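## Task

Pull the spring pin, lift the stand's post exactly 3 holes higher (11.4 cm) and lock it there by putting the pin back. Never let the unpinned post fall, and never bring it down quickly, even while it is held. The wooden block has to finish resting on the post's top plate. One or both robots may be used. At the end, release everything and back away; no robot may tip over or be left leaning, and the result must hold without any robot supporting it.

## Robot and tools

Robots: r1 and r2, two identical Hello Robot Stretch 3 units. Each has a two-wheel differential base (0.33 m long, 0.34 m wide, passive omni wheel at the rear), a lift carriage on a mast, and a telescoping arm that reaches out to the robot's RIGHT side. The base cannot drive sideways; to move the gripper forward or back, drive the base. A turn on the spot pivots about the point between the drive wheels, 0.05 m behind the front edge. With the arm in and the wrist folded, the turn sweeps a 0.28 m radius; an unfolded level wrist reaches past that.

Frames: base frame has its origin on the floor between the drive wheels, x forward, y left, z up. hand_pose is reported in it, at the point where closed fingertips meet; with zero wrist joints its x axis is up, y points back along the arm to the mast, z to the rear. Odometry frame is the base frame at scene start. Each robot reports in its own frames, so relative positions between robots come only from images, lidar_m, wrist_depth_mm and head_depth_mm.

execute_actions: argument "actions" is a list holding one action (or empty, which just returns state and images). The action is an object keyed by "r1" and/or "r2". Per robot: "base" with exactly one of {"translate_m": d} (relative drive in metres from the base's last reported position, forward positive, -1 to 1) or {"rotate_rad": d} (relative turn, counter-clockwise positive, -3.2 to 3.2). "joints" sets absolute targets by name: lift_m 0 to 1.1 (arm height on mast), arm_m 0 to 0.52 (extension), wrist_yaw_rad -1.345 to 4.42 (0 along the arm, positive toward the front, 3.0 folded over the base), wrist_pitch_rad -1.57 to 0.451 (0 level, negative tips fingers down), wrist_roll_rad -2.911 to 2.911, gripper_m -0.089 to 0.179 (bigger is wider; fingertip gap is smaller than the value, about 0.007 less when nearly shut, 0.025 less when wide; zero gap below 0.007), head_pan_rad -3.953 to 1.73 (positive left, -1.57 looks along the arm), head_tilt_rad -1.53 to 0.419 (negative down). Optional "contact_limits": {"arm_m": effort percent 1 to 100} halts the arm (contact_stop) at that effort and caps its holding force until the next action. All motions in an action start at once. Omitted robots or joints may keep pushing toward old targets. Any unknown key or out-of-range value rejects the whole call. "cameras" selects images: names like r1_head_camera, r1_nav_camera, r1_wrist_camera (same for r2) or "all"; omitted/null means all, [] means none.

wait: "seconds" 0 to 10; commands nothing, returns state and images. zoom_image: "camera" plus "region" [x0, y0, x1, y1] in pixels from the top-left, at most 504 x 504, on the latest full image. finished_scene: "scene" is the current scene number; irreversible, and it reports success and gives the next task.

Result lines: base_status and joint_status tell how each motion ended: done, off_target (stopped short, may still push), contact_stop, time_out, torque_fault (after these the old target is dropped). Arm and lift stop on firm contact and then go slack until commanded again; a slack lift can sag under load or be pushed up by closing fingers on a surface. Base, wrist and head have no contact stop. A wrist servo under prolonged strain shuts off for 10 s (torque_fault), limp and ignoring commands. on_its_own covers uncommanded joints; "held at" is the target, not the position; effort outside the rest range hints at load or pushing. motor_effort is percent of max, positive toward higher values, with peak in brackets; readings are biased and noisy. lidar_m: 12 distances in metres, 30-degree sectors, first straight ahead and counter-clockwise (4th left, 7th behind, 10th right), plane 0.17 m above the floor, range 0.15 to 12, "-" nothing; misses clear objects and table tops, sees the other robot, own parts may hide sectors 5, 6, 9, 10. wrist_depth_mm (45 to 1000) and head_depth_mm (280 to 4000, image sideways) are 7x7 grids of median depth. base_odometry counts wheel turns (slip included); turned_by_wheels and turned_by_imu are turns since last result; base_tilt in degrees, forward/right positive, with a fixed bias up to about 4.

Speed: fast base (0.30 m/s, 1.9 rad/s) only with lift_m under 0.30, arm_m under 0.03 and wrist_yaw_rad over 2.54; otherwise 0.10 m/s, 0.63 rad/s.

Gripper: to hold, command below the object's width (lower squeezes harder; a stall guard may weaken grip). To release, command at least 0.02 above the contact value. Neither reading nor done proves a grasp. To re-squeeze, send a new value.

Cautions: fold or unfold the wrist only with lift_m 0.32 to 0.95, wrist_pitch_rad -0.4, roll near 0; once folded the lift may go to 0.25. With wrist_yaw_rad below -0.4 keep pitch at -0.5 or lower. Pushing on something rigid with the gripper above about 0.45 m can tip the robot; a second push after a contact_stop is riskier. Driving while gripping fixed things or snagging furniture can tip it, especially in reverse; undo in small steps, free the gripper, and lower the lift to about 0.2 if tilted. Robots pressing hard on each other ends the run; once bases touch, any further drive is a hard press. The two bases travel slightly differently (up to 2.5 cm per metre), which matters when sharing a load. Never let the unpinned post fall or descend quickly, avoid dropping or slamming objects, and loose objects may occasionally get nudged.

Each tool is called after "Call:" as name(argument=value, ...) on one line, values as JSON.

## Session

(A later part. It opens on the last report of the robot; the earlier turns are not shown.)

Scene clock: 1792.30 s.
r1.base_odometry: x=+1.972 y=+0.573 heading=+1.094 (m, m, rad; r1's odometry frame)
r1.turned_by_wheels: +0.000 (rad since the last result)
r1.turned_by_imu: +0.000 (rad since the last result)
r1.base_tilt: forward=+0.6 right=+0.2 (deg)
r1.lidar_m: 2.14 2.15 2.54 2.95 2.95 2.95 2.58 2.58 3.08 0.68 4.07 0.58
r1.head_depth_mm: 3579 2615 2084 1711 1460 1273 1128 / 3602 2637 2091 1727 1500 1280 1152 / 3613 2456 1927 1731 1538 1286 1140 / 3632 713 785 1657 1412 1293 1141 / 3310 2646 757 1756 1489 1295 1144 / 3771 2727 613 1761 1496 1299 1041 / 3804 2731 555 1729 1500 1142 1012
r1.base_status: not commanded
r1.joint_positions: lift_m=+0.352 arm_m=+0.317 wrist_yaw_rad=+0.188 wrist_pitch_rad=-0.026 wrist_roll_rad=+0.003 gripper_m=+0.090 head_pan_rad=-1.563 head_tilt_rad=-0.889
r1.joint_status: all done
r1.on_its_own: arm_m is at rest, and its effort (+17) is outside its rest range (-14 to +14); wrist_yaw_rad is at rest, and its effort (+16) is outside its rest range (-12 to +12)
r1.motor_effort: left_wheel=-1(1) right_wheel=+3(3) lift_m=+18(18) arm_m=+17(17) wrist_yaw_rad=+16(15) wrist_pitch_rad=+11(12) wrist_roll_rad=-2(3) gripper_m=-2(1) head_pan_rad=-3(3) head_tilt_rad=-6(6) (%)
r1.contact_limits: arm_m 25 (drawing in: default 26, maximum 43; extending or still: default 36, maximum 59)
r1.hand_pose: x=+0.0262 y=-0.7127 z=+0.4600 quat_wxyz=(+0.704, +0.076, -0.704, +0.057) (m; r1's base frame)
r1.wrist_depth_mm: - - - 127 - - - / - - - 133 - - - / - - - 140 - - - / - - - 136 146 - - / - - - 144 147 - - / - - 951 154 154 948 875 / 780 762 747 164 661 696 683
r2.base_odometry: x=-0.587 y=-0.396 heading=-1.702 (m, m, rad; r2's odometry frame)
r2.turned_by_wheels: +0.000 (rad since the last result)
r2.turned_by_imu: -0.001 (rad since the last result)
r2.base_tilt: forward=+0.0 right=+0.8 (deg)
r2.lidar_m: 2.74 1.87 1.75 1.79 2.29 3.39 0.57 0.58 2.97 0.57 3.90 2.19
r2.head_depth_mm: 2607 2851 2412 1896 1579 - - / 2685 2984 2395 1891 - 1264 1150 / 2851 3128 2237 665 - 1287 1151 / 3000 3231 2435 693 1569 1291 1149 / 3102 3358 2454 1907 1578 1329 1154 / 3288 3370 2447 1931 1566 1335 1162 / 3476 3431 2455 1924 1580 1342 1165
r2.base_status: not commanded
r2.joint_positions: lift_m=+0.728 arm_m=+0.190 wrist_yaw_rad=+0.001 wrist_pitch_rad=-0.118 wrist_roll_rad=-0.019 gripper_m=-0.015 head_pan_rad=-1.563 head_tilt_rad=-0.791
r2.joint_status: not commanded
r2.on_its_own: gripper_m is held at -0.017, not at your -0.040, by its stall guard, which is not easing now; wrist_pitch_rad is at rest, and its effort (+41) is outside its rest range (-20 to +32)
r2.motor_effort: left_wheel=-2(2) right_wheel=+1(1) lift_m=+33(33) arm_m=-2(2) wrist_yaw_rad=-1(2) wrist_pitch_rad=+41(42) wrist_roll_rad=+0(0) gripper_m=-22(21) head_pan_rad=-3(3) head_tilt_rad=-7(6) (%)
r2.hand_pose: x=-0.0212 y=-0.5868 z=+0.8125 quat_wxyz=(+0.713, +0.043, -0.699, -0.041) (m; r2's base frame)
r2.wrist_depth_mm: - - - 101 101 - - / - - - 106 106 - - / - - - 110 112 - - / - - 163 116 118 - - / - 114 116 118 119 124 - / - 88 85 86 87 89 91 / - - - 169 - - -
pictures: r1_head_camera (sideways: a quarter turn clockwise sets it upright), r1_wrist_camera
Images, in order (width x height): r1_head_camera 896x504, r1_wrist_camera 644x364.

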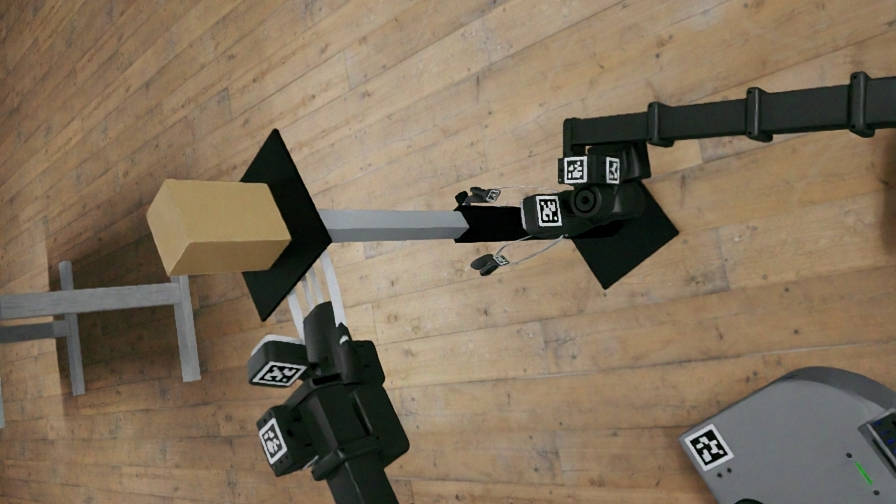

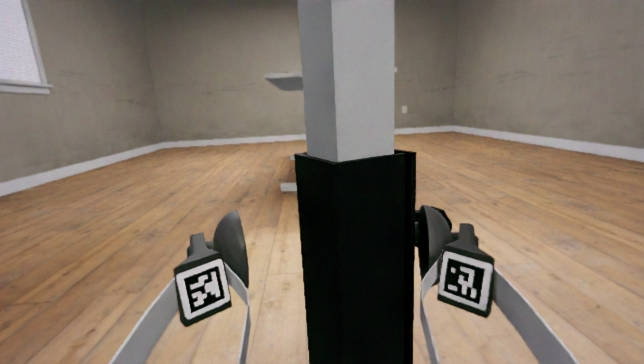

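Call:
execute_actions(actions=[{"r1": {"joints": {"arm_m": 0.322}, "contact_limits": {"arm_m": 32}}}], cameras=["r1_head_camera", "r1_wrist_camera"])

Call:
zoom_image(camera="r1_head_camera", region=[400, 150, 600, 290])

Call:
zoom_image(camera="r1_wrist_camera", region=[340, 140, 520, 320])

Scene clock: 1804.83 s.
r1.base_odometry: x=+1.972 y=+0.573 heading=+1.094 (m, m, rad; r1's odometry frame)
r1.turned_by_wheels: +0.000 (rad since the last result)
r1.turned_by_imu: -0.001 (rad since the last result)
r1.base_tilt: forward=+0.7 right=+0.2 (deg)
r1.lidar_m: 2.14 2.15 2.54 2.94 2.95 2.95 2.59 2.59 3.05 0.68 4.07 0.58
r1.head_depth_mm: 3526 2610 2073 1715 1461 1272 1133 / 3605 2634 2081 1719 1497 1275 1153 / 3628 2449 1927 1731 - 1285 1138 / 3661 713 785 1639 1438 1294 1138 / 3293 2658 758 1743 1495 1297 1149 / 3716 2711 614 1754 1500 1300 1042 / 3793 2717 556 1716 1500 1143 1008
r1.base_status: not commanded
r1.joint_positions: lift_m=+0.352 arm_m=+0.320 wrist_yaw_rad=+0.181 wrist_pitch_rad=-0.029 wrist_roll_rad=+0.001 gripper_m=+0.090 head_pan_rad=-1.563 head_tilt_rad=-0.889
r1.joint_status: all done
r1.on_its_own: arm_m is at rest, and its effort (+25) is outside its rest range (-14 to +14); wrist_yaw_rad is at rest, and its effort (+25) is outside its rest range (-12 to +12)
r1.motor_effort: left_wheel=-2(3) right_wheel=+6(5) lift_m=+18(18) arm_m=+25(26) wrist_yaw_rad=+25(24) wrist_pitch_rad=+13(13) wrist_roll_rad=+0(2) gripper_m=-2(2) head_pan_rad=-4(3) head_tilt_rad=-7(6) (%)
r1.contact_limits: arm_m 32 (drawing in: default 26, maximum 43; extending or still: default 36, maximum 59)
r1.hand_pose: x=+0.0245 y=-0.7163 z=+0.4593 quat_wxyz=(+0.705, +0.074, -0.703, +0.053) (m; r1's base frame)
r1.wrist_depth_mm: - - - 124 - - - / - - - 129 - - - / - - - 134 - - - / - - - 133 - - - / - - - 138 146 - - / - - 948 145 156 910 869 / 777 760 735 155 658 689 696
r2.base_odometry: x=-0.587 y=-0.396 heading=-1.702 (m, m, rad; r2's odometry frame)
r2.turned_by_wheels: +0.000 (rad since the last result)
r2.turned_by_imu: -0.001 (rad since the last result)
r2.base_tilt: forward=+0.1 right=+0.8 (deg)
r2.lidar_m: 2.73 1.87 1.75 1.78 2.29 3.40 0.58 0.58 2.97 0.57 3.89 2.19
r2.head_depth_mm: 2596 2836 2394 1861 1572 - - / 2719 3012 2403 1874 - 1266 1145 / 2828 3074 2244 665 - 1283 1152 / 2957 3206 2418 691 1565 1291 1150 / 3133 3367 2463 1925 1566 1334 1156 / 3312 3438 2487 1922 1577 1336 1165 / 3548 3457 2459 1939 1597 1341 1165
r2.base_status: not commanded
r2.joint_positions: lift_m=+0.728 arm_m=+0.190 wrist_yaw_rad=+0.001 wrist_pitch_rad=-0.118 wrist_roll_rad=-0.019 gripper_m=-0.015 head_pan_rad=-1.563 head_tilt_rad=-0.791
r2.joint_status: not commanded
r2.on_its_own: gripper_m is held at -0.017, not at your -0.040, by its stall guard, which is not easing now; wrist_pitch_rad is at rest, and its effort (+41) is outside its rest range (-20 to +32)
r2.motor_effort: left_wheel=-2(2) right_wheel=+1(1) lift_m=+33(33) arm_m=-2(1) wrist_yaw_rad=-2(1) wrist_pitch_rad=+41(41) wrist_roll_rad=+0(0) gripper_m=-21(21) head_pan_rad=-3(2) head_tilt_rad=-7(7) (%)
r2.hand_pose: x=-0.0212 y=-0.5868 z=+0.8125 quat_wxyz=(+0.713, +0.043, -0.699, -0.041) (m; r2's base frame)
r2.wrist_depth_mm: - - - 101 101 - - / - - - 106 106 - - / - - - 110 112 - - / - - 163 116 117 - - / - 114 116 118 119 123 - / - 88 85 86 88 89 91 / - - - 169 - - -
pictures: r1_head_camera (sideways: a quarter turn clockwise sets it upright), r1_wrist_camera
Images, in order (width x height): r1_head_camera 896x504, r1_wrist_camera 644x364.

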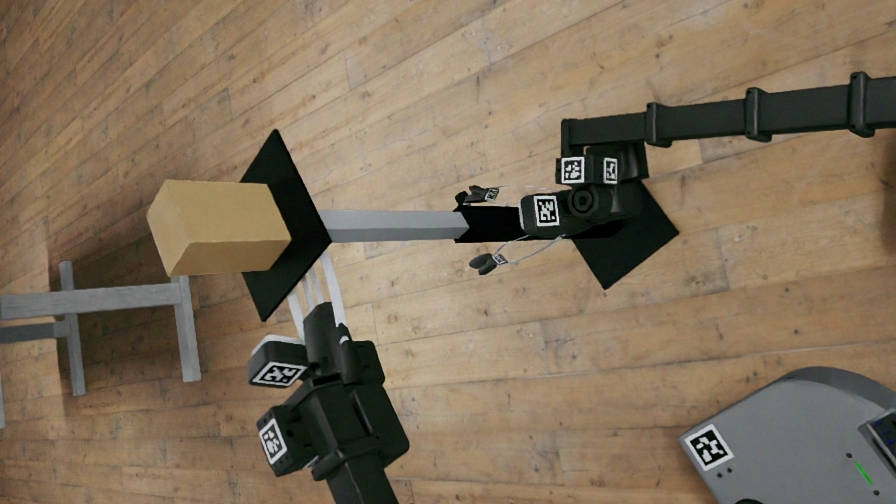

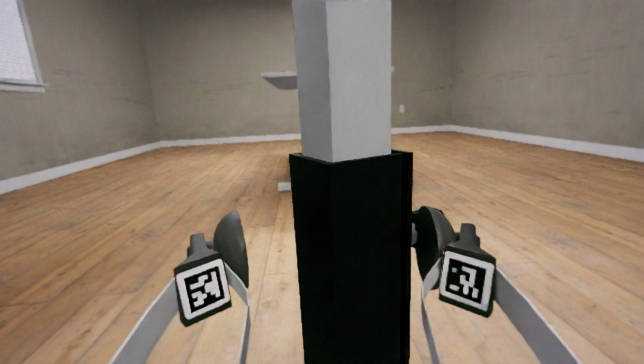

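Region (400, 150, 600, 290) of r1_head_camera's 896x504 image, scaled by 2.520, with more detail than that image has; it fills the top 353 rows of this view, and the rest is white.

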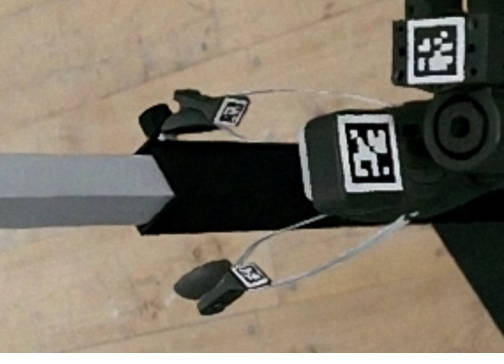

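Region (340, 140, 520, 320) of r1_wrist_camera's 644x364 image, scaled by 2.800.

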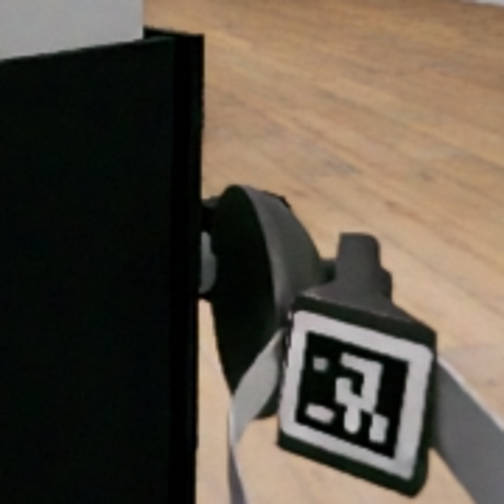

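Call:
execute_actions(actions=[{"r1": {"base": {"translate_m": -0.004}, "joints": {"arm_m": 0.324}, "contact_limits": {"arm_m": 32}}}], cameras=["r1_head_camera", "r1_wrist_camera"])

Call:
zoom_image(camera="r1_head_camera", region=[400, 150, 600, 290])

Call:
zoom_image(camera="r1_wrist_camera", region=[340, 140, 520, 320])

Scene clock: 1815.97 s.
r1.base_odometry: x=+1.970 y=+0.570 heading=+1.094 (m, m, rad; r1's odometry frame)
r1.turned_by_wheels: +0.000 (rad since the last result)
r1.turned_by_imu: -0.004 (rad since the last result)
r1.base_tilt: forward=+0.6 right=+0.2 (deg)
r1.lidar_m: 2.15 2.15 2.54 2.95 2.95 2.95 2.58 2.58 3.02 0.68 4.09 0.58
r1.head_depth_mm: 3555 2615 2049 1729 1463 1279 1131 / 3591 2619 2086 1729 1497 1281 1151 / 3671 2545 1966 1737 - 1288 1136 / 3680 708 787 1651 1436 1292 1143 / 3361 2612 781 1745 1489 1299 1144 / 3763 2710 632 1757 1495 1301 1046 / 3787 2741 565 1730 1502 1139 1010
r1.base_status: done
r1.joint_positions: lift_m=+0.352 arm_m=+0.322 wrist_yaw_rad=+0.186 wrist_pitch_rad=-0.031 wrist_roll_rad=+0.000 gripper_m=+0.090 head_pan_rad=-1.563 head_tilt_rad=-0.889
r1.joint_status: all done
r1.on_its_own: arm_m is at rest, and its effort (+28) is outside its rest range (-14 to +14); wrist_yaw_rad is at rest, and its effort (+17) is outside its rest range (-12 to +12)
r1.motor_effort: left_wheel=-3(9) right_wheel=+4(6) lift_m=+18(18) arm_m=+28(28) wrist_yaw_rad=+17(24) wrist_pitch_rad=+13(13) wrist_roll_rad=+0(0) gripper_m=+1(2) head_pan_rad=-3(3) head_tilt_rad=-6(6) (%)
r1.contact_limits: arm_m 32 (drawing in: default 26, maximum 43; extending or still: default 36, maximum 59)
r1.hand_pose: x=+0.0259 y=-0.7177 z=+0.4589 quat_wxyz=(+0.705, +0.077, -0.703, +0.055) (m; r1's base frame)
r1.wrist_depth_mm: - - - 124 - - - / - - - 128 - - - / - - - 133 - - - / - - - 130 - - - / - - - 137 148 - - / - - 934 144 155 893 870 / 783 742 736 152 688 714 714
r2.base_odometry: x=-0.587 y=-0.396 heading=-1.702 (m, m, rad; r2's odometry frame)
r2.turned_by_wheels: +0.000 (rad since the last result)
r2.turned_by_imu: -0.001 (rad since the last result)
r2.base_tilt: forward=+0.0 right=+0.8 (deg)
r2.lidar_m: 2.75 1.87 1.75 1.78 2.28 3.39 0.58 0.58 2.97 0.57 3.91 2.19
r2.head_depth_mm: 2600 2860 2372 1883 1589 - - / 2723 2973 2396 1874 - 1279 1146 / 2808 3043 2242 665 - 1264 1149 / 2996 3175 2443 692 1571 1305 1148 / 3168 3336 2462 1923 1568 1331 1155 / 3327 3420 2494 1914 1571 1338 1159 / 3502 3448 2458 1944 1579 1339 1162
r2.base_status: not commanded
r2.joint_positions: lift_m=+0.728 arm_m=+0.190 wrist_yaw_rad=+0.001 wrist_pitch_rad=-0.118 wrist_roll_rad=-0.019 gripper_m=-0.015 head_pan_rad=-1.563 head_tilt_rad=-0.791
r2.joint_status: not commanded
r2.on_its_own: gripper_m is held at -0.017, not at your -0.040, by its stall guard, which is not easing now; wrist_pitch_rad is at rest, and its effort (+42) is outside its rest range (-20 to +32)
r2.motor_effort: left_wheel=-2(2) right_wheel=+1(1) lift_m=+33(33) arm_m=-2(2) wrist_yaw_rad=-2(2) wrist_pitch_rad=+42(42) wrist_roll_rad=+0(0) gripper_m=-21(21) head_pan_rad=-3(3) head_tilt_rad=-7(7) (%)
r2.hand_pose: x=-0.0212 y=-0.5868 z=+0.8125 quat_wxyz=(+0.713, +0.043, -0.699, -0.041) (m; r2's base frame)
r2.wrist_depth_mm: - - - 101 101 - - / - - - 106 106 - - / - - - 111 112 - - / - - 163 116 117 - - / - 114 115 118 119 123 - / - 88 85 86 88 89 91 / - - - 169 - - -
pictures: r1_head_camera (sideways: a quarter turn clockwise sets it upright), r1_wrist_camera
Images, in order (width x height): r1_head_camera 896x504, r1_wrist_camera 644x364.

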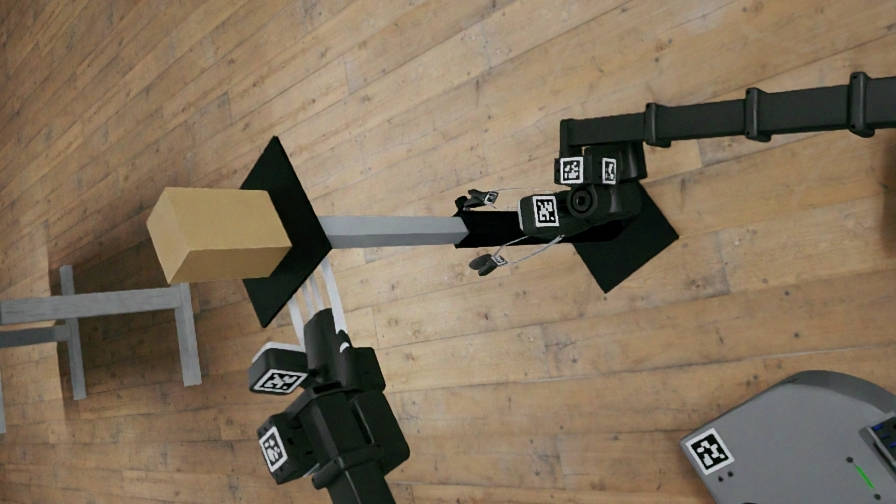

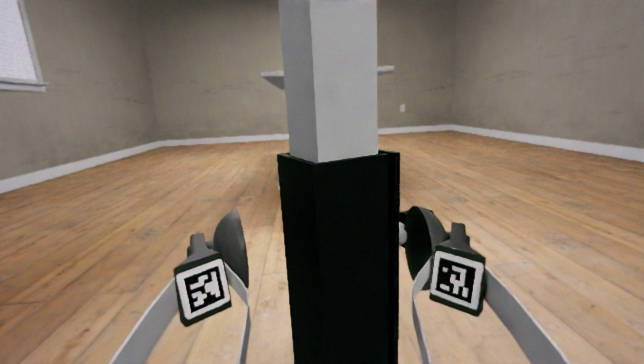

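Region (400, 150, 600, 290) of r1_head_camera's 896x504 image, scaled by 2.520, with more detail than that image has; it fills the top 353 rows of this view, and the rest is white.

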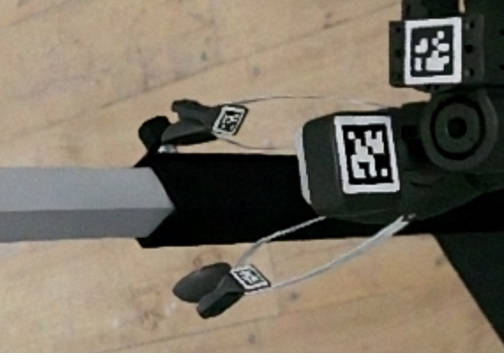

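Region (340, 140, 520, 320) of r1_wrist_camera's 644x364 image, scaled by 2.800.

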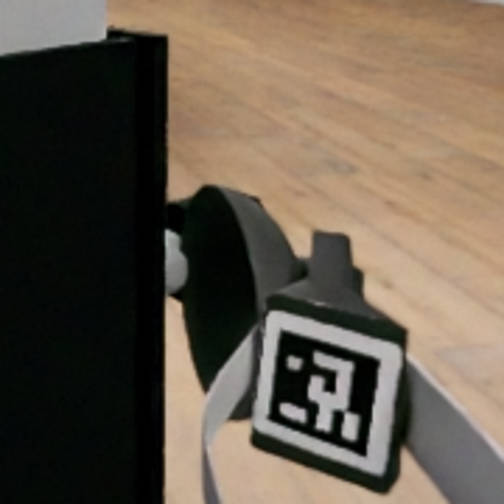

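Call:
execute_actions(actions=[{"r1": {"base": {"translate_m": 0.015}, "joints": {"arm_m": 0.321, "wrist_yaw_rad": 0.15}, "contact_limits": {"arm_m": 32}}}], cameras=["r1_wrist_camera"])

Call:
zoom_image(camera="r1_wrist_camera", region=[340, 140, 520, 320])

Scene clock: 1876.03 s.
r1.base_odometry: x=+1.977 y=+0.583 heading=+1.094 (m, m, rad; r1's odometry frame)
r1.turned_by_wheels: +0.000 (rad since the last result)
r1.turned_by_imu: -0.001 (rad since the last result)
r1.base_tilt: forward=+0.6 right=+0.2 (deg)
r1.lidar_m: 2.13 2.14 2.51 2.95 2.95 2.97 2.59 2.60 3.08 0.68 4.07 0.57
r1.head_depth_mm: 3536 2620 2068 1716 1461 1280 1133 / 3542 2637 2063 1726 1504 1281 1153 / 3615 804 1915 1692 - 1287 1135 / 3664 724 830 1706 1472 1292 1144 / 3334 2642 728 1746 1488 1293 1147 / 3731 2715 581 1766 1493 1294 1023 / 3821 2757 555 1720 1502 1166 1009
r1.base_status: done
r1.joint_positions: lift_m=+0.352 arm_m=+0.320 wrist_yaw_rad=+0.143 wrist_pitch_rad=-0.029 wrist_roll_rad=+0.000 gripper_m=+0.090 head_pan_rad=-1.563 head_tilt_rad=-0.889
r1.joint_status: all done
r1.motor_effort: left_wheel=-1(6) right_wheel=+1(6) lift_m=+18(18) arm_m=+14(28) wrist_yaw_rad=+9(17) wrist_pitch_rad=+12(13) wrist_roll_rad=+0(0) gripper_m=+0(3) head_pan_rad=-3(3) head_tilt_rad=-7(6) (%)
r1.contact_limits: arm_m 32 (drawing in: default 26, maximum 43; extending or still: default 36, maximum 59)
r1.hand_pose: x=+0.0150 y=-0.7178 z=+0.4594 quat_wxyz=(+0.706, +0.061, -0.704, +0.040) (m; r1's base frame)
r1.wrist_depth_mm: - - - 123 - - - / - - - 128 - - - / - - - 133 - - - / - - - 132 - - - / - - - 137 146 - - / - - 947 144 155 929 883 / 773 767 738 150 664 708 683
r2.base_odometry: x=-0.587 y=-0.396 heading=-1.702 (m, m, rad; r2's odometry frame)
r2.turned_by_wheels: +0.000 (rad since the last result)
r2.turned_by_imu: -0.001 (rad since the last result)
r2.base_tilt: forward=+0.1 right=+0.8 (deg)
r2.lidar_m: 2.74 1.86 1.75 1.78 2.29 3.39 0.57 0.57 2.97 0.57 3.87 2.18
r2.head_depth_mm: 2617 2842 2375 1857 1588 - - / 2716 3020 2380 1898 - 1256 1148 / 2824 3111 2263 665 - 1281 1152 / 2969 3208 2433 694 1567 1299 1152 / 3114 3431 2438 1915 1577 1333 1157 / 3298 3428 2459 1918 1571 1333 1161 / 3532 3419 2488 1937 1579 1339 1164
r2.base_status: not commanded
r2.joint_positions: lift_m=+0.728 arm_m=+0.190 wrist_yaw_rad=+0.001 wrist_pitch_rad=-0.118 wrist_roll_rad=-0.019 gripper_m=-0.015 head_pan_rad=-1.563 head_tilt_rad=-0.791
r2.joint_status: not commanded
r2.on_its_own: gripper_m is held at -0.017, not at your -0.040, by its stall guard, which is not easing now; wrist_pitch_rad is at rest, and its effort (+41) is outside its rest range (-20 to +32)
r2.motor_effort: left_wheel=-2(2) right_wheel=+1(2) lift_m=+33(33) arm_m=-1(2) wrist_yaw_rad=-1(2) wrist_pitch_rad=+41(40) wrist_roll_rad=+0(0) gripper_m=-21(22) head_pan_rad=-2(3) head_tilt_rad=-6(6) (%)
r2.hand_pose: x=-0.0212 y=-0.5868 z=+0.8125 quat_wxyz=(+0.713, +0.043, -0.699, -0.041) (m; r2's base frame)
r2.wrist_depth_mm: - - - 101 101 - - / - - - 106 106 - - / - - - 110 112 - - / - - 164 116 117 - - / - 114 115 117 119 123 - / - 88 85 86 88 89 91 / - - - 169 - - -
pictures: r1_wrist_camera
Images, in order (width x height): r1_wrist_camera 644x364.

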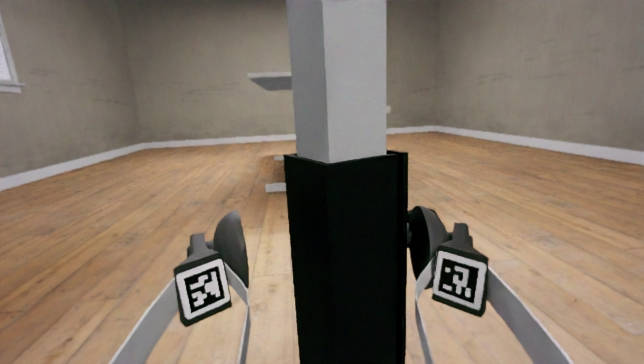

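Region (340, 140, 520, 320) of r1_wrist_camera's 644x364 image, scaled by 2.800.

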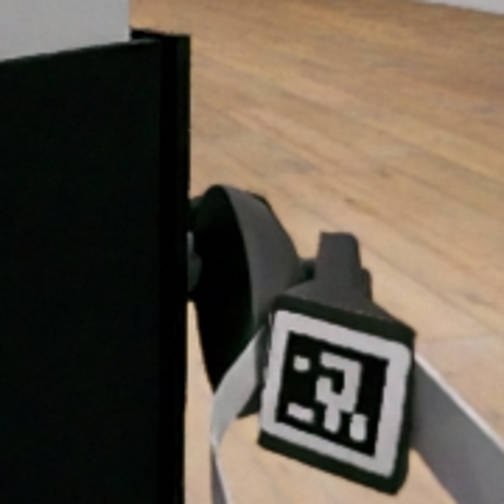

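Call:
execute_actions(actions=[{"r1": {"base": {"translate_m": 0.0125}, "joints": {"arm_m": 0.3215, "wrist_yaw_rad": 0.10}, "contact_limits": {"arm_m": 32}}}], cameras=["r1_wrist_camera"])

Call:
execute_actions(actions=[{"r1": {"base": {"translate_m": 0.0125}, "joints": {"arm_m": 0.322, "wrist_yaw_rad": 0.05}, "contact_limits": {"arm_m": 32}}}], cameras=["r1_wrist_camera", "r1_head_camera"])

Call:
zoom_image(camera="r1_wrist_camera", region=[340, 140, 520, 320])

Call:
zoom_image(camera="r1_head_camera", region=[400, 120, 600, 260])

Scene clock: 1885.93 s.
r1.base_odometry: x=+1.983 y=+0.594 heading=+1.094 (m, m, rad; r1's odometry frame)
r1.turned_by_wheels: +0.000 (rad since the last result)
r1.turned_by_imu: +0.000 (rad since the last result)
r1.base_tilt: forward=+0.6 right=+0.2 (deg)
r1.lidar_m: 2.12 2.12 2.50 2.95 2.95 2.98 2.61 2.61 3.07 0.68 4.03 0.56
r1.head_depth_mm: 3554 2605 2074 1721 1460 1277 1131 / 3592 2627 2069 1717 1501 1275 1151 / 3636 720 852 1683 - 1287 1137 / 3651 2412 852 1717 1464 1287 1138 / 3324 2654 707 1743 1498 1298 1148 / 3735 2703 570 1716 1488 1279 1023 / 3779 2730 570 1720 1504 1280 1009
r1.base_status: done
r1.joint_positions: lift_m=+0.352 arm_m=+0.320 wrist_yaw_rad=+0.096 wrist_pitch_rad=-0.028 wrist_roll_rad=+0.000 gripper_m=+0.090 head_pan_rad=-1.563 head_tilt_rad=-0.889
r1.joint_status: all done
r1.on_its_own: arm_m is at rest, and its effort (+18) is outside its rest range (-14 to +14)
r1.motor_effort: left_wheel=+0(5) right_wheel=-2(3) lift_m=+18(18) arm_m=+18(19) wrist_yaw_rad=+5(8) wrist_pitch_rad=+12(13) wrist_roll_rad=+0(0) gripper_m=+0(2) head_pan_rad=-3(3) head_tilt_rad=-6(6) (%)
r1.contact_limits: arm_m 32 (drawing in: default 26, maximum 43; extending or still: default 36, maximum 59)
r1.hand_pose: x=+0.0030 y=-0.7194 z=+0.4596 quat_wxyz=(+0.707, +0.044, -0.706, +0.024) (m; r1's base frame)
r1.wrist_depth_mm: - - - 123 - - - / - - - 126 - - - / - - - 132 - - - / - - - 130 - - - / - - - 136 143 - - / - - 930 142 156 931 871 / 781 751 758 151 655 709 706
r2.base_odometry: x=-0.587 y=-0.396 heading=-1.702 (m, m, rad; r2's odometry frame)
r2.turned_by_wheels: +0.000 (rad since the last result)
r2.turned_by_imu: -0.001 (rad since the last result)
r2.base_tilt: forward=+0.0 right=+0.8 (deg)
r2.lidar_m: 2.74 1.87 1.75 1.78 2.30 3.40 0.56 0.56 2.97 0.57 3.89 2.19
r2.head_depth_mm: 2577 2856 2417 1869 1579 - - / 2724 3027 2386 1883 - 1261 1142 / 2819 3096 2204 667 - 1278 1146 / 2994 3179 2421 693 1561 1299 1154 / 3119 3375 2439 1921 1559 1316 1156 / 3279 3407 2449 1923 1568 1342 1164 / 3430 3506 2472 1936 1576 1346 1165
r2.base_status: not commanded
r2.joint_positions: lift_m=+0.728 arm_m=+0.190 wrist_yaw_rad=+0.001 wrist_pitch_rad=-0.118 wrist_roll_rad=-0.019 gripper_m=-0.015 head_pan_rad=-1.563 head_tilt_rad=-0.791
r2.joint_status: not commanded
r2.on_its_own: gripper_m is held at -0.017, not at your -0.040, by its stall guard, which is not easing now; wrist_pitch_rad is at rest, and its effort (+41) is outside its rest range (-20 to +32)
r2.motor_effort: left_wheel=-2(2) right_wheel=+1(1) lift_m=+33(33) arm_m=-2(2) wrist_yaw_rad=-1(2) wrist_pitch_rad=+41(41) wrist_roll_rad=+0(0) gripper_m=-21(21) head_pan_rad=-3(3) head_tilt_rad=-6(6) (%)
r2.hand_pose: x=-0.0212 y=-0.5868 z=+0.8125 quat_wxyz=(+0.713, +0.043, -0.699, -0.041) (m; r2's base frame)
r2.wrist_depth_mm: - - - 101 101 - - / - - - 105 106 - - / - - - 110 112 - - / - - 164 116 117 - - / - 114 115 118 119 123 - / - 88 85 86 88 89 91 / - - - 169 - - -
pictures: r1_wrist_camera
Images, in order (width x height): r1_wrist_camera 644x364.

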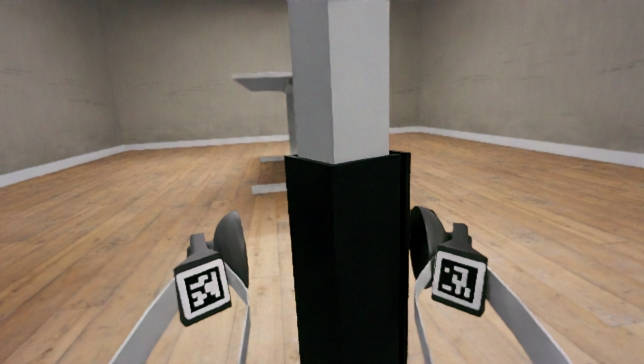

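Scene clock: 1886.87 s.
r1.base_odometry: x=+1.988 y=+0.605 heading=+1.094 (m, m, rad; r1's odometry frame)
r1.turned_by_wheels: +0.000 (rad since the last result)
r1.turned_by_imu: +0.000 (rad since the last result)
r1.base_tilt: forward=+0.6 right=+0.2 (deg)
r1.lidar_m: 2.11 2.11 2.49 2.95 2.96 2.99 2.62 2.62 3.08 0.68 4.02 0.55
r1.head_depth_mm: 3560 2616 2072 1707 1458 1274 1131 / 3582 2623 2014 1721 1501 1282 1150 / 3582 705 839 1613 - 1283 1138 / 3653 2558 1928 1740 1470 1289 1144 / 3338 2644 685 1752 1491 1294 1126 / 3691 2717 563 1720 1498 1277 1015 / 3800 2734 2150 1721 1503 1309 1011
r1.base_status: done
r1.joint_positions: lift_m=+0.352 arm_m=+0.321 wrist_yaw_rad=+0.049 wrist_pitch_rad=-0.028 wrist_roll_rad=+0.000 gripper_m=+0.090 head_pan_rad=-1.563 head_tilt_rad=-0.889
r1.joint_status: all done
r1.on_its_own: arm_m is at rest, and its effort (+16) is outside its rest range (-14 to +14)
r1.motor_effort: left_wheel=+2(8) right_wheel=-4(5) lift_m=+18(18) arm_m=+16(18) wrist_yaw_rad=+1(8) wrist_pitch_rad=+12(12) wrist_roll_rad=+0(0) gripper_m=+1(2) head_pan_rad=-3(3) head_tilt_rad=-6(7) (%)
r1.contact_limits: arm_m 32 (drawing in: default 26, maximum 43; extending or still: default 36, maximum 59)
r1.hand_pose: x=-0.0090 y=-0.7209 z=+0.4597 quat_wxyz=(+0.707, +0.027, -0.706, +0.007) (m; r1's base frame)
r1.wrist_depth_mm: - - - 122 - - - / - - - 126 - - - / - - - 131 - - - / - - - 130 - - - / - - - 136 143 - - / - - 974 143 149 907 844 / 762 762 742 152 657 708 686
r2.base_odometry: x=-0.587 y=-0.396 heading=-1.702 (m, m, rad; r2's odometry frame)
r2.turned_by_wheels: +0.000 (rad since the last result)
r2.turned_by_imu: +0.000 (rad since the last result)
r2.base_tilt: forward=+0.0 right=+0.8 (deg)
r2.lidar_m: 2.73 1.87 1.75 1.79 2.28 3.41 0.55 0.56 2.97 0.57 3.90 2.19
r2.head_depth_mm: 2586 2868 2417 1886 1581 - - / 2683 3049 2398 1880 - 1267 1143 / 2853 3049 2243 665 - 1286 1150 / 2986 3189 2420 693 1576 1300 1147 / 3136 3361 2457 1925 1573 1328 1159 / 3325 3398 2442 1932 1579 1333 1166 / 3492 3498 2488 1927 1583 1343 1161
r2.base_status: not commanded
r2.joint_positions: lift_m=+0.728 arm_m=+0.190 wrist_yaw_rad=+0.001 wrist_pitch_rad=-0.118 wrist_roll_rad=-0.019 gripper_m=-0.015 head_pan_rad=-1.563 head_tilt_rad=-0.791
r2.joint_status: not commanded
r2.on_its_own: gripper_m is held at -0.017, not at your -0.040, by its stall guard, which is not easing now; wrist_pitch_rad is at rest, and its effort (+42) is outside its rest range (-20 to +32)
r2.motor_effort: left_wheel=-2(2) right_wheel=+1(1) lift_m=+33(33) arm_m=-2(1) wrist_yaw_rad=-1(1) wrist_pitch_rad=+42(41) wrist_roll_rad=+0(0) gripper_m=-21(21) head_pan_rad=-3(2) head_tilt_rad=-7(7) (%)
r2.hand_pose: x=-0.0212 y=-0.5868 z=+0.8125 quat_wxyz=(+0.713, +0.043, -0.699, -0.041) (m; r2's base frame)
r2.wrist_depth_mm: - - - 101 101 - - / - - - 106 106 - - / - - - 110 112 - - / - - 163 116 118 - - / - 114 115 118 119 123 - / - 88 85 86 88 89 91 / - - - 169 - - -
pictures: r1_head_camera (sideways: a quarter turn clockwise sets it upright), r1_wrist_camera
Images, in order (width x height): r1_head_camera 896x504, r1_wrist_camera 644x364.

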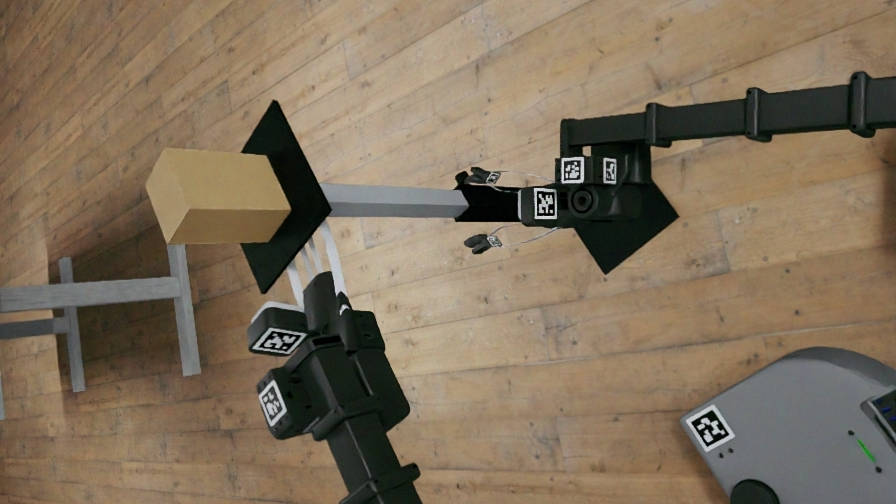

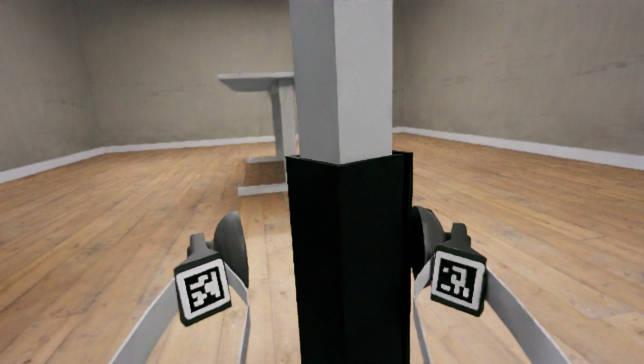

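Region (340, 140, 520, 320) of r1_wrist_camera's 644x364 image, scaled by 2.800.

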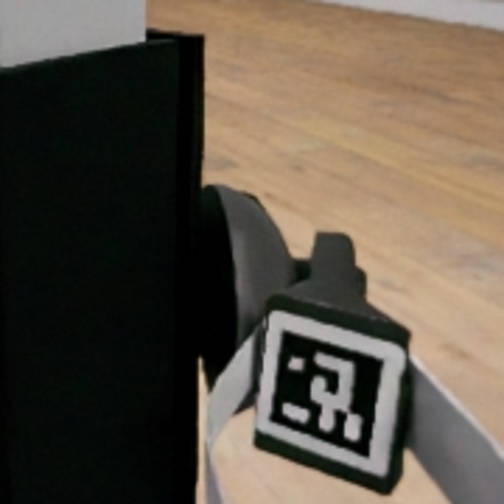

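Region (400, 120, 600, 260) of r1_head_camera's 896x504 image, scaled by 2.520, with more detail than that image has; it fills the top 353 rows of this view, and the rest is white.

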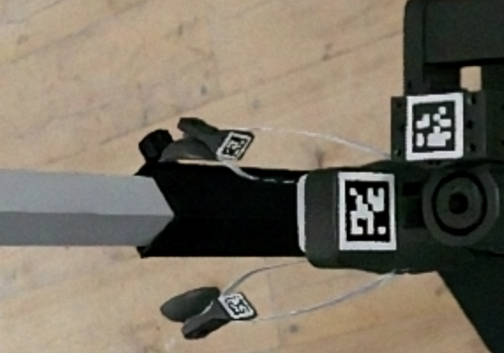

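Call:
execute_actions(actions=[{"r1": {"base": {"translate_m": 0.0125}, "joints": {"arm_m": 0.3225, "wrist_yaw_rad": 0.0}, "contact_limits": {"arm_m": 32}}}], cameras=["r1_wrist_camera"])

Call:
execute_actions(actions=[{"r1": {"joints": {"arm_m": 0.327}, "contact_limits": {"arm_m": 34}}}], cameras=["r1_wrist_camera", "r1_head_camera"])

Call:
zoom_image(camera="r1_wrist_camera", region=[340, 140, 520, 320])

Call:
zoom_image(camera="r1_head_camera", region=[400, 110, 600, 250])

Scene clock: 1899.87 s.
r1.base_odometry: x=+1.994 y=+0.616 heading=+1.095 (m, m, rad; r1's odometry frame)
r1.turned_by_wheels: +0.000 (rad since the last result)
r1.turned_by_imu: +0.000 (rad since the last result)
r1.base_tilt: forward=+0.6 right=+0.3 (deg)
r1.lidar_m: 2.10 2.10 2.48 2.96 2.97 2.99 2.63 2.64 3.11 0.68 4.00 0.53
r1.head_depth_mm: 3602 2599 2079 1719 1462 1271 1132 / 3605 2616 2000 1724 1502 1282 1152 / 3600 702 767 1081 - 1286 1139 / 3610 2564 1949 1736 1481 1294 1140 / 3430 2644 659 1744 1488 1293 1128 / 3710 2710 552 1718 1489 1277 1008 / 3797 2747 2158 1687 1500 1306 1006
r1.base_status: done
r1.joint_positions: lift_m=+0.352 arm_m=+0.321 wrist_yaw_rad=+0.002 wrist_pitch_rad=-0.027 wrist_roll_rad=+0.000 gripper_m=+0.090 head_pan_rad=-1.563 head_tilt_rad=-0.889
r1.joint_status: all done
r1.motor_effort: left_wheel=+3(8) right_wheel=-6(7) lift_m=+18(18) arm_m=+14(18) wrist_yaw_rad=-4(14) wrist_pitch_rad=+12(12) wrist_roll_rad=+0(0) gripper_m=+1(2) head_pan_rad=-3(3) head_tilt_rad=-6(6) (%)
r1.contact_limits: arm_m 32 (drawing in: default 26, maximum 43; extending or still: default 36, maximum 59)
r1.hand_pose: x=-0.0209 y=-0.7219 z=+0.4598 quat_wxyz=(+0.707, +0.011, -0.707, -0.009) (m; r1's base frame)
r1.wrist_depth_mm: - - - 121 - - - / - - - 126 - - - / - - - 133 - - - / - - - 132 146 - - / - - - 137 144 - - / - - 945 146 148 916 856 / 757 770 746 153 659 696 684
r2.base_odometry: x=-0.587 y=-0.396 heading=-1.702 (m, m, rad; r2's odometry frame)
r2.turned_by_wheels: +0.000 (rad since the last result)
r2.turned_by_imu: -0.001 (rad since the last result)
r2.base_tilt: forward=+0.0 right=+0.8 (deg)
r2.lidar_m: 2.74 1.87 1.75 1.78 2.29 3.39 0.54 0.56 2.97 0.57 3.91 2.19
r2.head_depth_mm: 2594 2864 2399 1857 1584 - - / 2727 2992 2439 1885 - 1247 1150 / 2835 3121 2259 666 - 1269 1149 / 2991 3171 2440 692 1567 1305 1154 / 3139 3346 2474 1921 1567 1331 1155 / 3268 3414 2470 1919 1573 1330 1161 / 3465 3430 2441 1924 1574 1348 1167
r2.base_status: not commanded
r2.joint_positions: lift_m=+0.728 arm_m=+0.190 wrist_yaw_rad=+0.001 wrist_pitch_rad=-0.118 wrist_roll_rad=-0.019 gripper_m=-0.015 head_pan_rad=-1.563 head_tilt_rad=-0.791
r2.joint_status: not commanded
r2.on_its_own: gripper_m is held at -0.017, not at your -0.040, by its stall guard, which is not easing now; wrist_pitch_rad is at rest, and its effort (+41) is outside its rest range (-20 to +32)
r2.motor_effort: left_wheel=-2(2) right_wheel=+1(1) lift_m=+33(33) arm_m=-1(2) wrist_yaw_rad=-2(2) wrist_pitch_rad=+41(41) wrist_roll_rad=+0(0) gripper_m=-21(21) head_pan_rad=-3(3) head_tilt_rad=-6(6) (%)
r2.hand_pose: x=-0.0212 y=-0.5868 z=+0.8125 quat_wxyz=(+0.713, +0.043, -0.699, -0.041) (m; r2's base frame)
r2.wrist_depth_mm: - - - 101 101 - - / - - - 106 106 - - / - - - 111 112 - - / - - 163 116 117 - - / - 114 115 118 119 123 - / - 88 85 86 88 89 91 / - - - 169 - - -
pictures: r1_wrist_camera
Images, in order (width x height): r1_wrist_camera 644x364.

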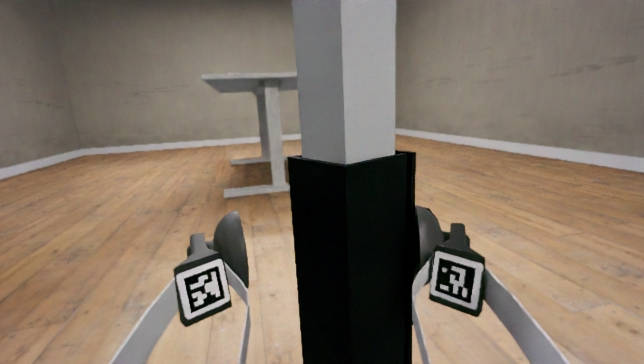

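Scene clock: 1900.57 s.
r1.base_odometry: x=+1.994 y=+0.616 heading=+1.094 (m, m, rad; r1's odometry frame)
r1.turned_by_wheels: +0.000 (rad since the last result)
r1.turned_by_imu: +0.000 (rad since the last result)
r1.base_tilt: forward=+0.7 right=+0.3 (deg)
r1.lidar_m: 2.10 2.10 2.48 2.95 2.96 2.99 2.63 2.64 3.14 0.68 3.98 0.54
r1.head_depth_mm: 3576 2617 2064 1709 1466 1277 1131 / 3598 2627 2022 1715 1497 1281 1153 / 3611 701 767 1096 - 1288 1139 / 3659 2584 1923 1743 1480 1290 1139 / 3427 2618 658 1746 1486 1295 1126 / 3758 2728 554 1722 1488 1252 1005 / 3797 2738 2156 1681 1499 1303 1008
r1.base_status: not commanded
r1.joint_positions: lift_m=+0.352 arm_m=+0.326 wrist_yaw_rad=-0.002 wrist_pitch_rad=-0.028 wrist_roll_rad=+0.000 gripper_m=+0.090 head_pan_rad=-1.563 head_tilt_rad=-0.889
r1.joint_status: all done
r1.on_its_own: arm_m is at rest, and its effort (+16) is outside its rest range (-14 to +14)
r1.motor_effort: left_wheel=+3(3) right_wheel=-5(5) lift_m=+18(18) arm_m=+16(16) wrist_yaw_rad=+2(3) wrist_pitch_rad=+13(13) wrist_roll_rad=+0(0) gripper_m=+0(1) head_pan_rad=-3(3) head_tilt_rad=-6(6) (%)
r1.contact_limits: arm_m 34 (drawing in: default 26, maximum 43; extending or still: default 36, maximum 59)
r1.hand_pose: x=-0.0220 y=-0.7263 z=+0.4596 quat_wxyz=(+0.707, +0.010, -0.707, -0.011) (m; r1's base frame)
r1.wrist_depth_mm: - - - 117 - - - / - - - 121 - - - / - - - 127 - - - / - - - 126 142 - - / - - - 132 141 - - / - - 940 138 145 940 876 / 767 759 734 147 652 711 692
r2.base_odometry: x=-0.587 y=-0.396 heading=-1.702 (m, m, rad; r2's odometry frame)
r2.turned_by_wheels: +0.000 (rad since the last result)
r2.turned_by_imu: +0.000 (rad since the last result)
r2.base_tilt: forward=+0.0 right=+0.8 (deg)
r2.lidar_m: 2.74 1.87 1.75 1.78 2.29 3.39 0.54 0.56 2.97 0.57 3.89 2.19
r2.head_depth_mm: 2598 2816 2391 1882 1583 - - / 2684 3010 2411 1884 - 1249 1144 / 2826 3092 2265 666 - 1258 1147 / 2970 3243 2430 690 1561 1299 1150 / 3108 3432 2447 1908 1577 1321 1151 / 3325 3409 2466 1922 1578 1331 1161 / 3488 3437 2487 1918 1581 1347 1153
r2.base_status: not commanded
r2.joint_positions: lift_m=+0.728 arm_m=+0.190 wrist_yaw_rad=+0.001 wrist_pitch_rad=-0.118 wrist_roll_rad=-0.019 gripper_m=-0.015 head_pan_rad=-1.563 head_tilt_rad=-0.791
r2.joint_status: not commanded
r2.on_its_own: gripper_m is held at -0.017, not at your -0.040, by its stall guard, which is not easing now; wrist_pitch_rad is at rest, and its effort (+41) is outside its rest range (-20 to +32)
r2.motor_effort: left_wheel=-2(2) right_wheel=+1(1) lift_m=+33(33) arm_m=-2(2) wrist_yaw_rad=-1(2) wrist_pitch_rad=+41(41) wrist_roll_rad=+0(0) gripper_m=-22(22) head_pan_rad=-3(3) head_tilt_rad=-5(6) (%)
r2.hand_pose: x=-0.0212 y=-0.5868 z=+0.8125 quat_wxyz=(+0.713, +0.043, -0.699, -0.041) (m; r2's base frame)
r2.wrist_depth_mm: - - - 101 101 - - / - - - 105 106 - - / - - - 111 112 - - / - - 164 116 117 - - / - 114 116 118 119 123 - / - 88 85 86 87 90 91 / - - - 169 - - -
pictures: r1_head_camera (sideways: a quarter turn clockwise sets it upright), r1_wrist_camera
Images, in order (width x height): r1_head_camera 896x504, r1_wrist_camera 644x364.

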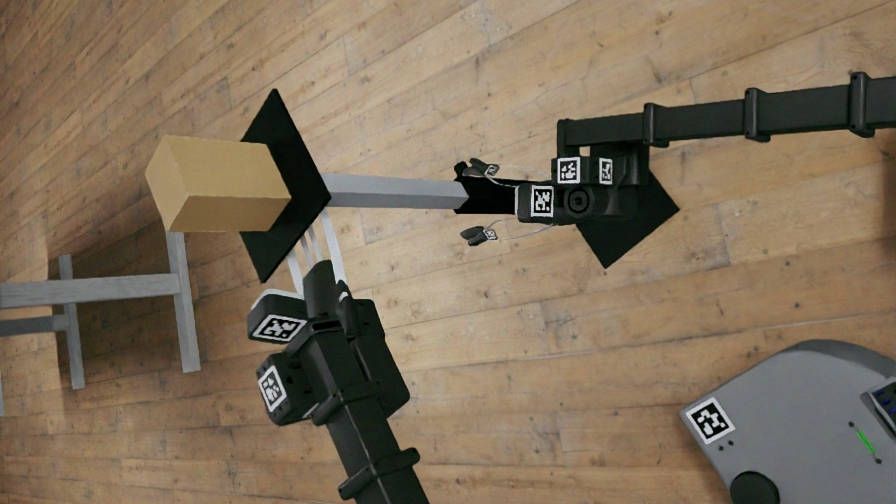

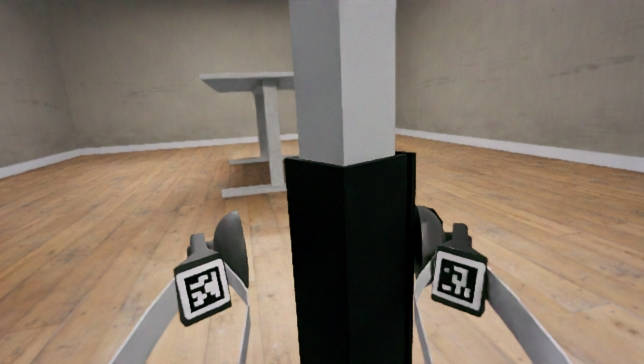

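Region (340, 140, 520, 320) of r1_wrist_camera's 644x364 image, scaled by 2.800.

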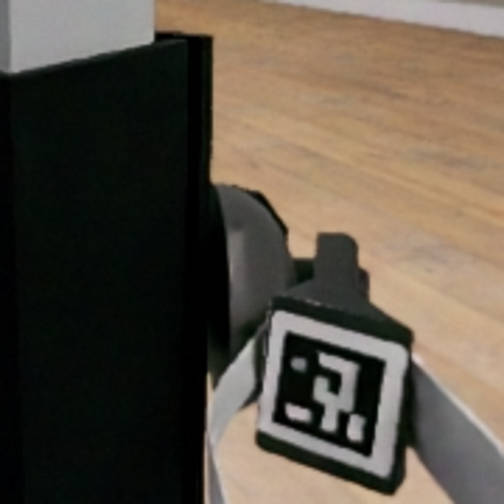

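Region (400, 110, 600, 250) of r1_head_camera's 896x504 image, scaled by 2.520, with more detail than that image has; it fills the top 353 rows of this view, and the rest is white.

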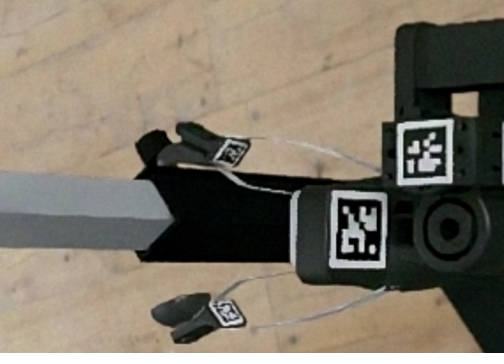

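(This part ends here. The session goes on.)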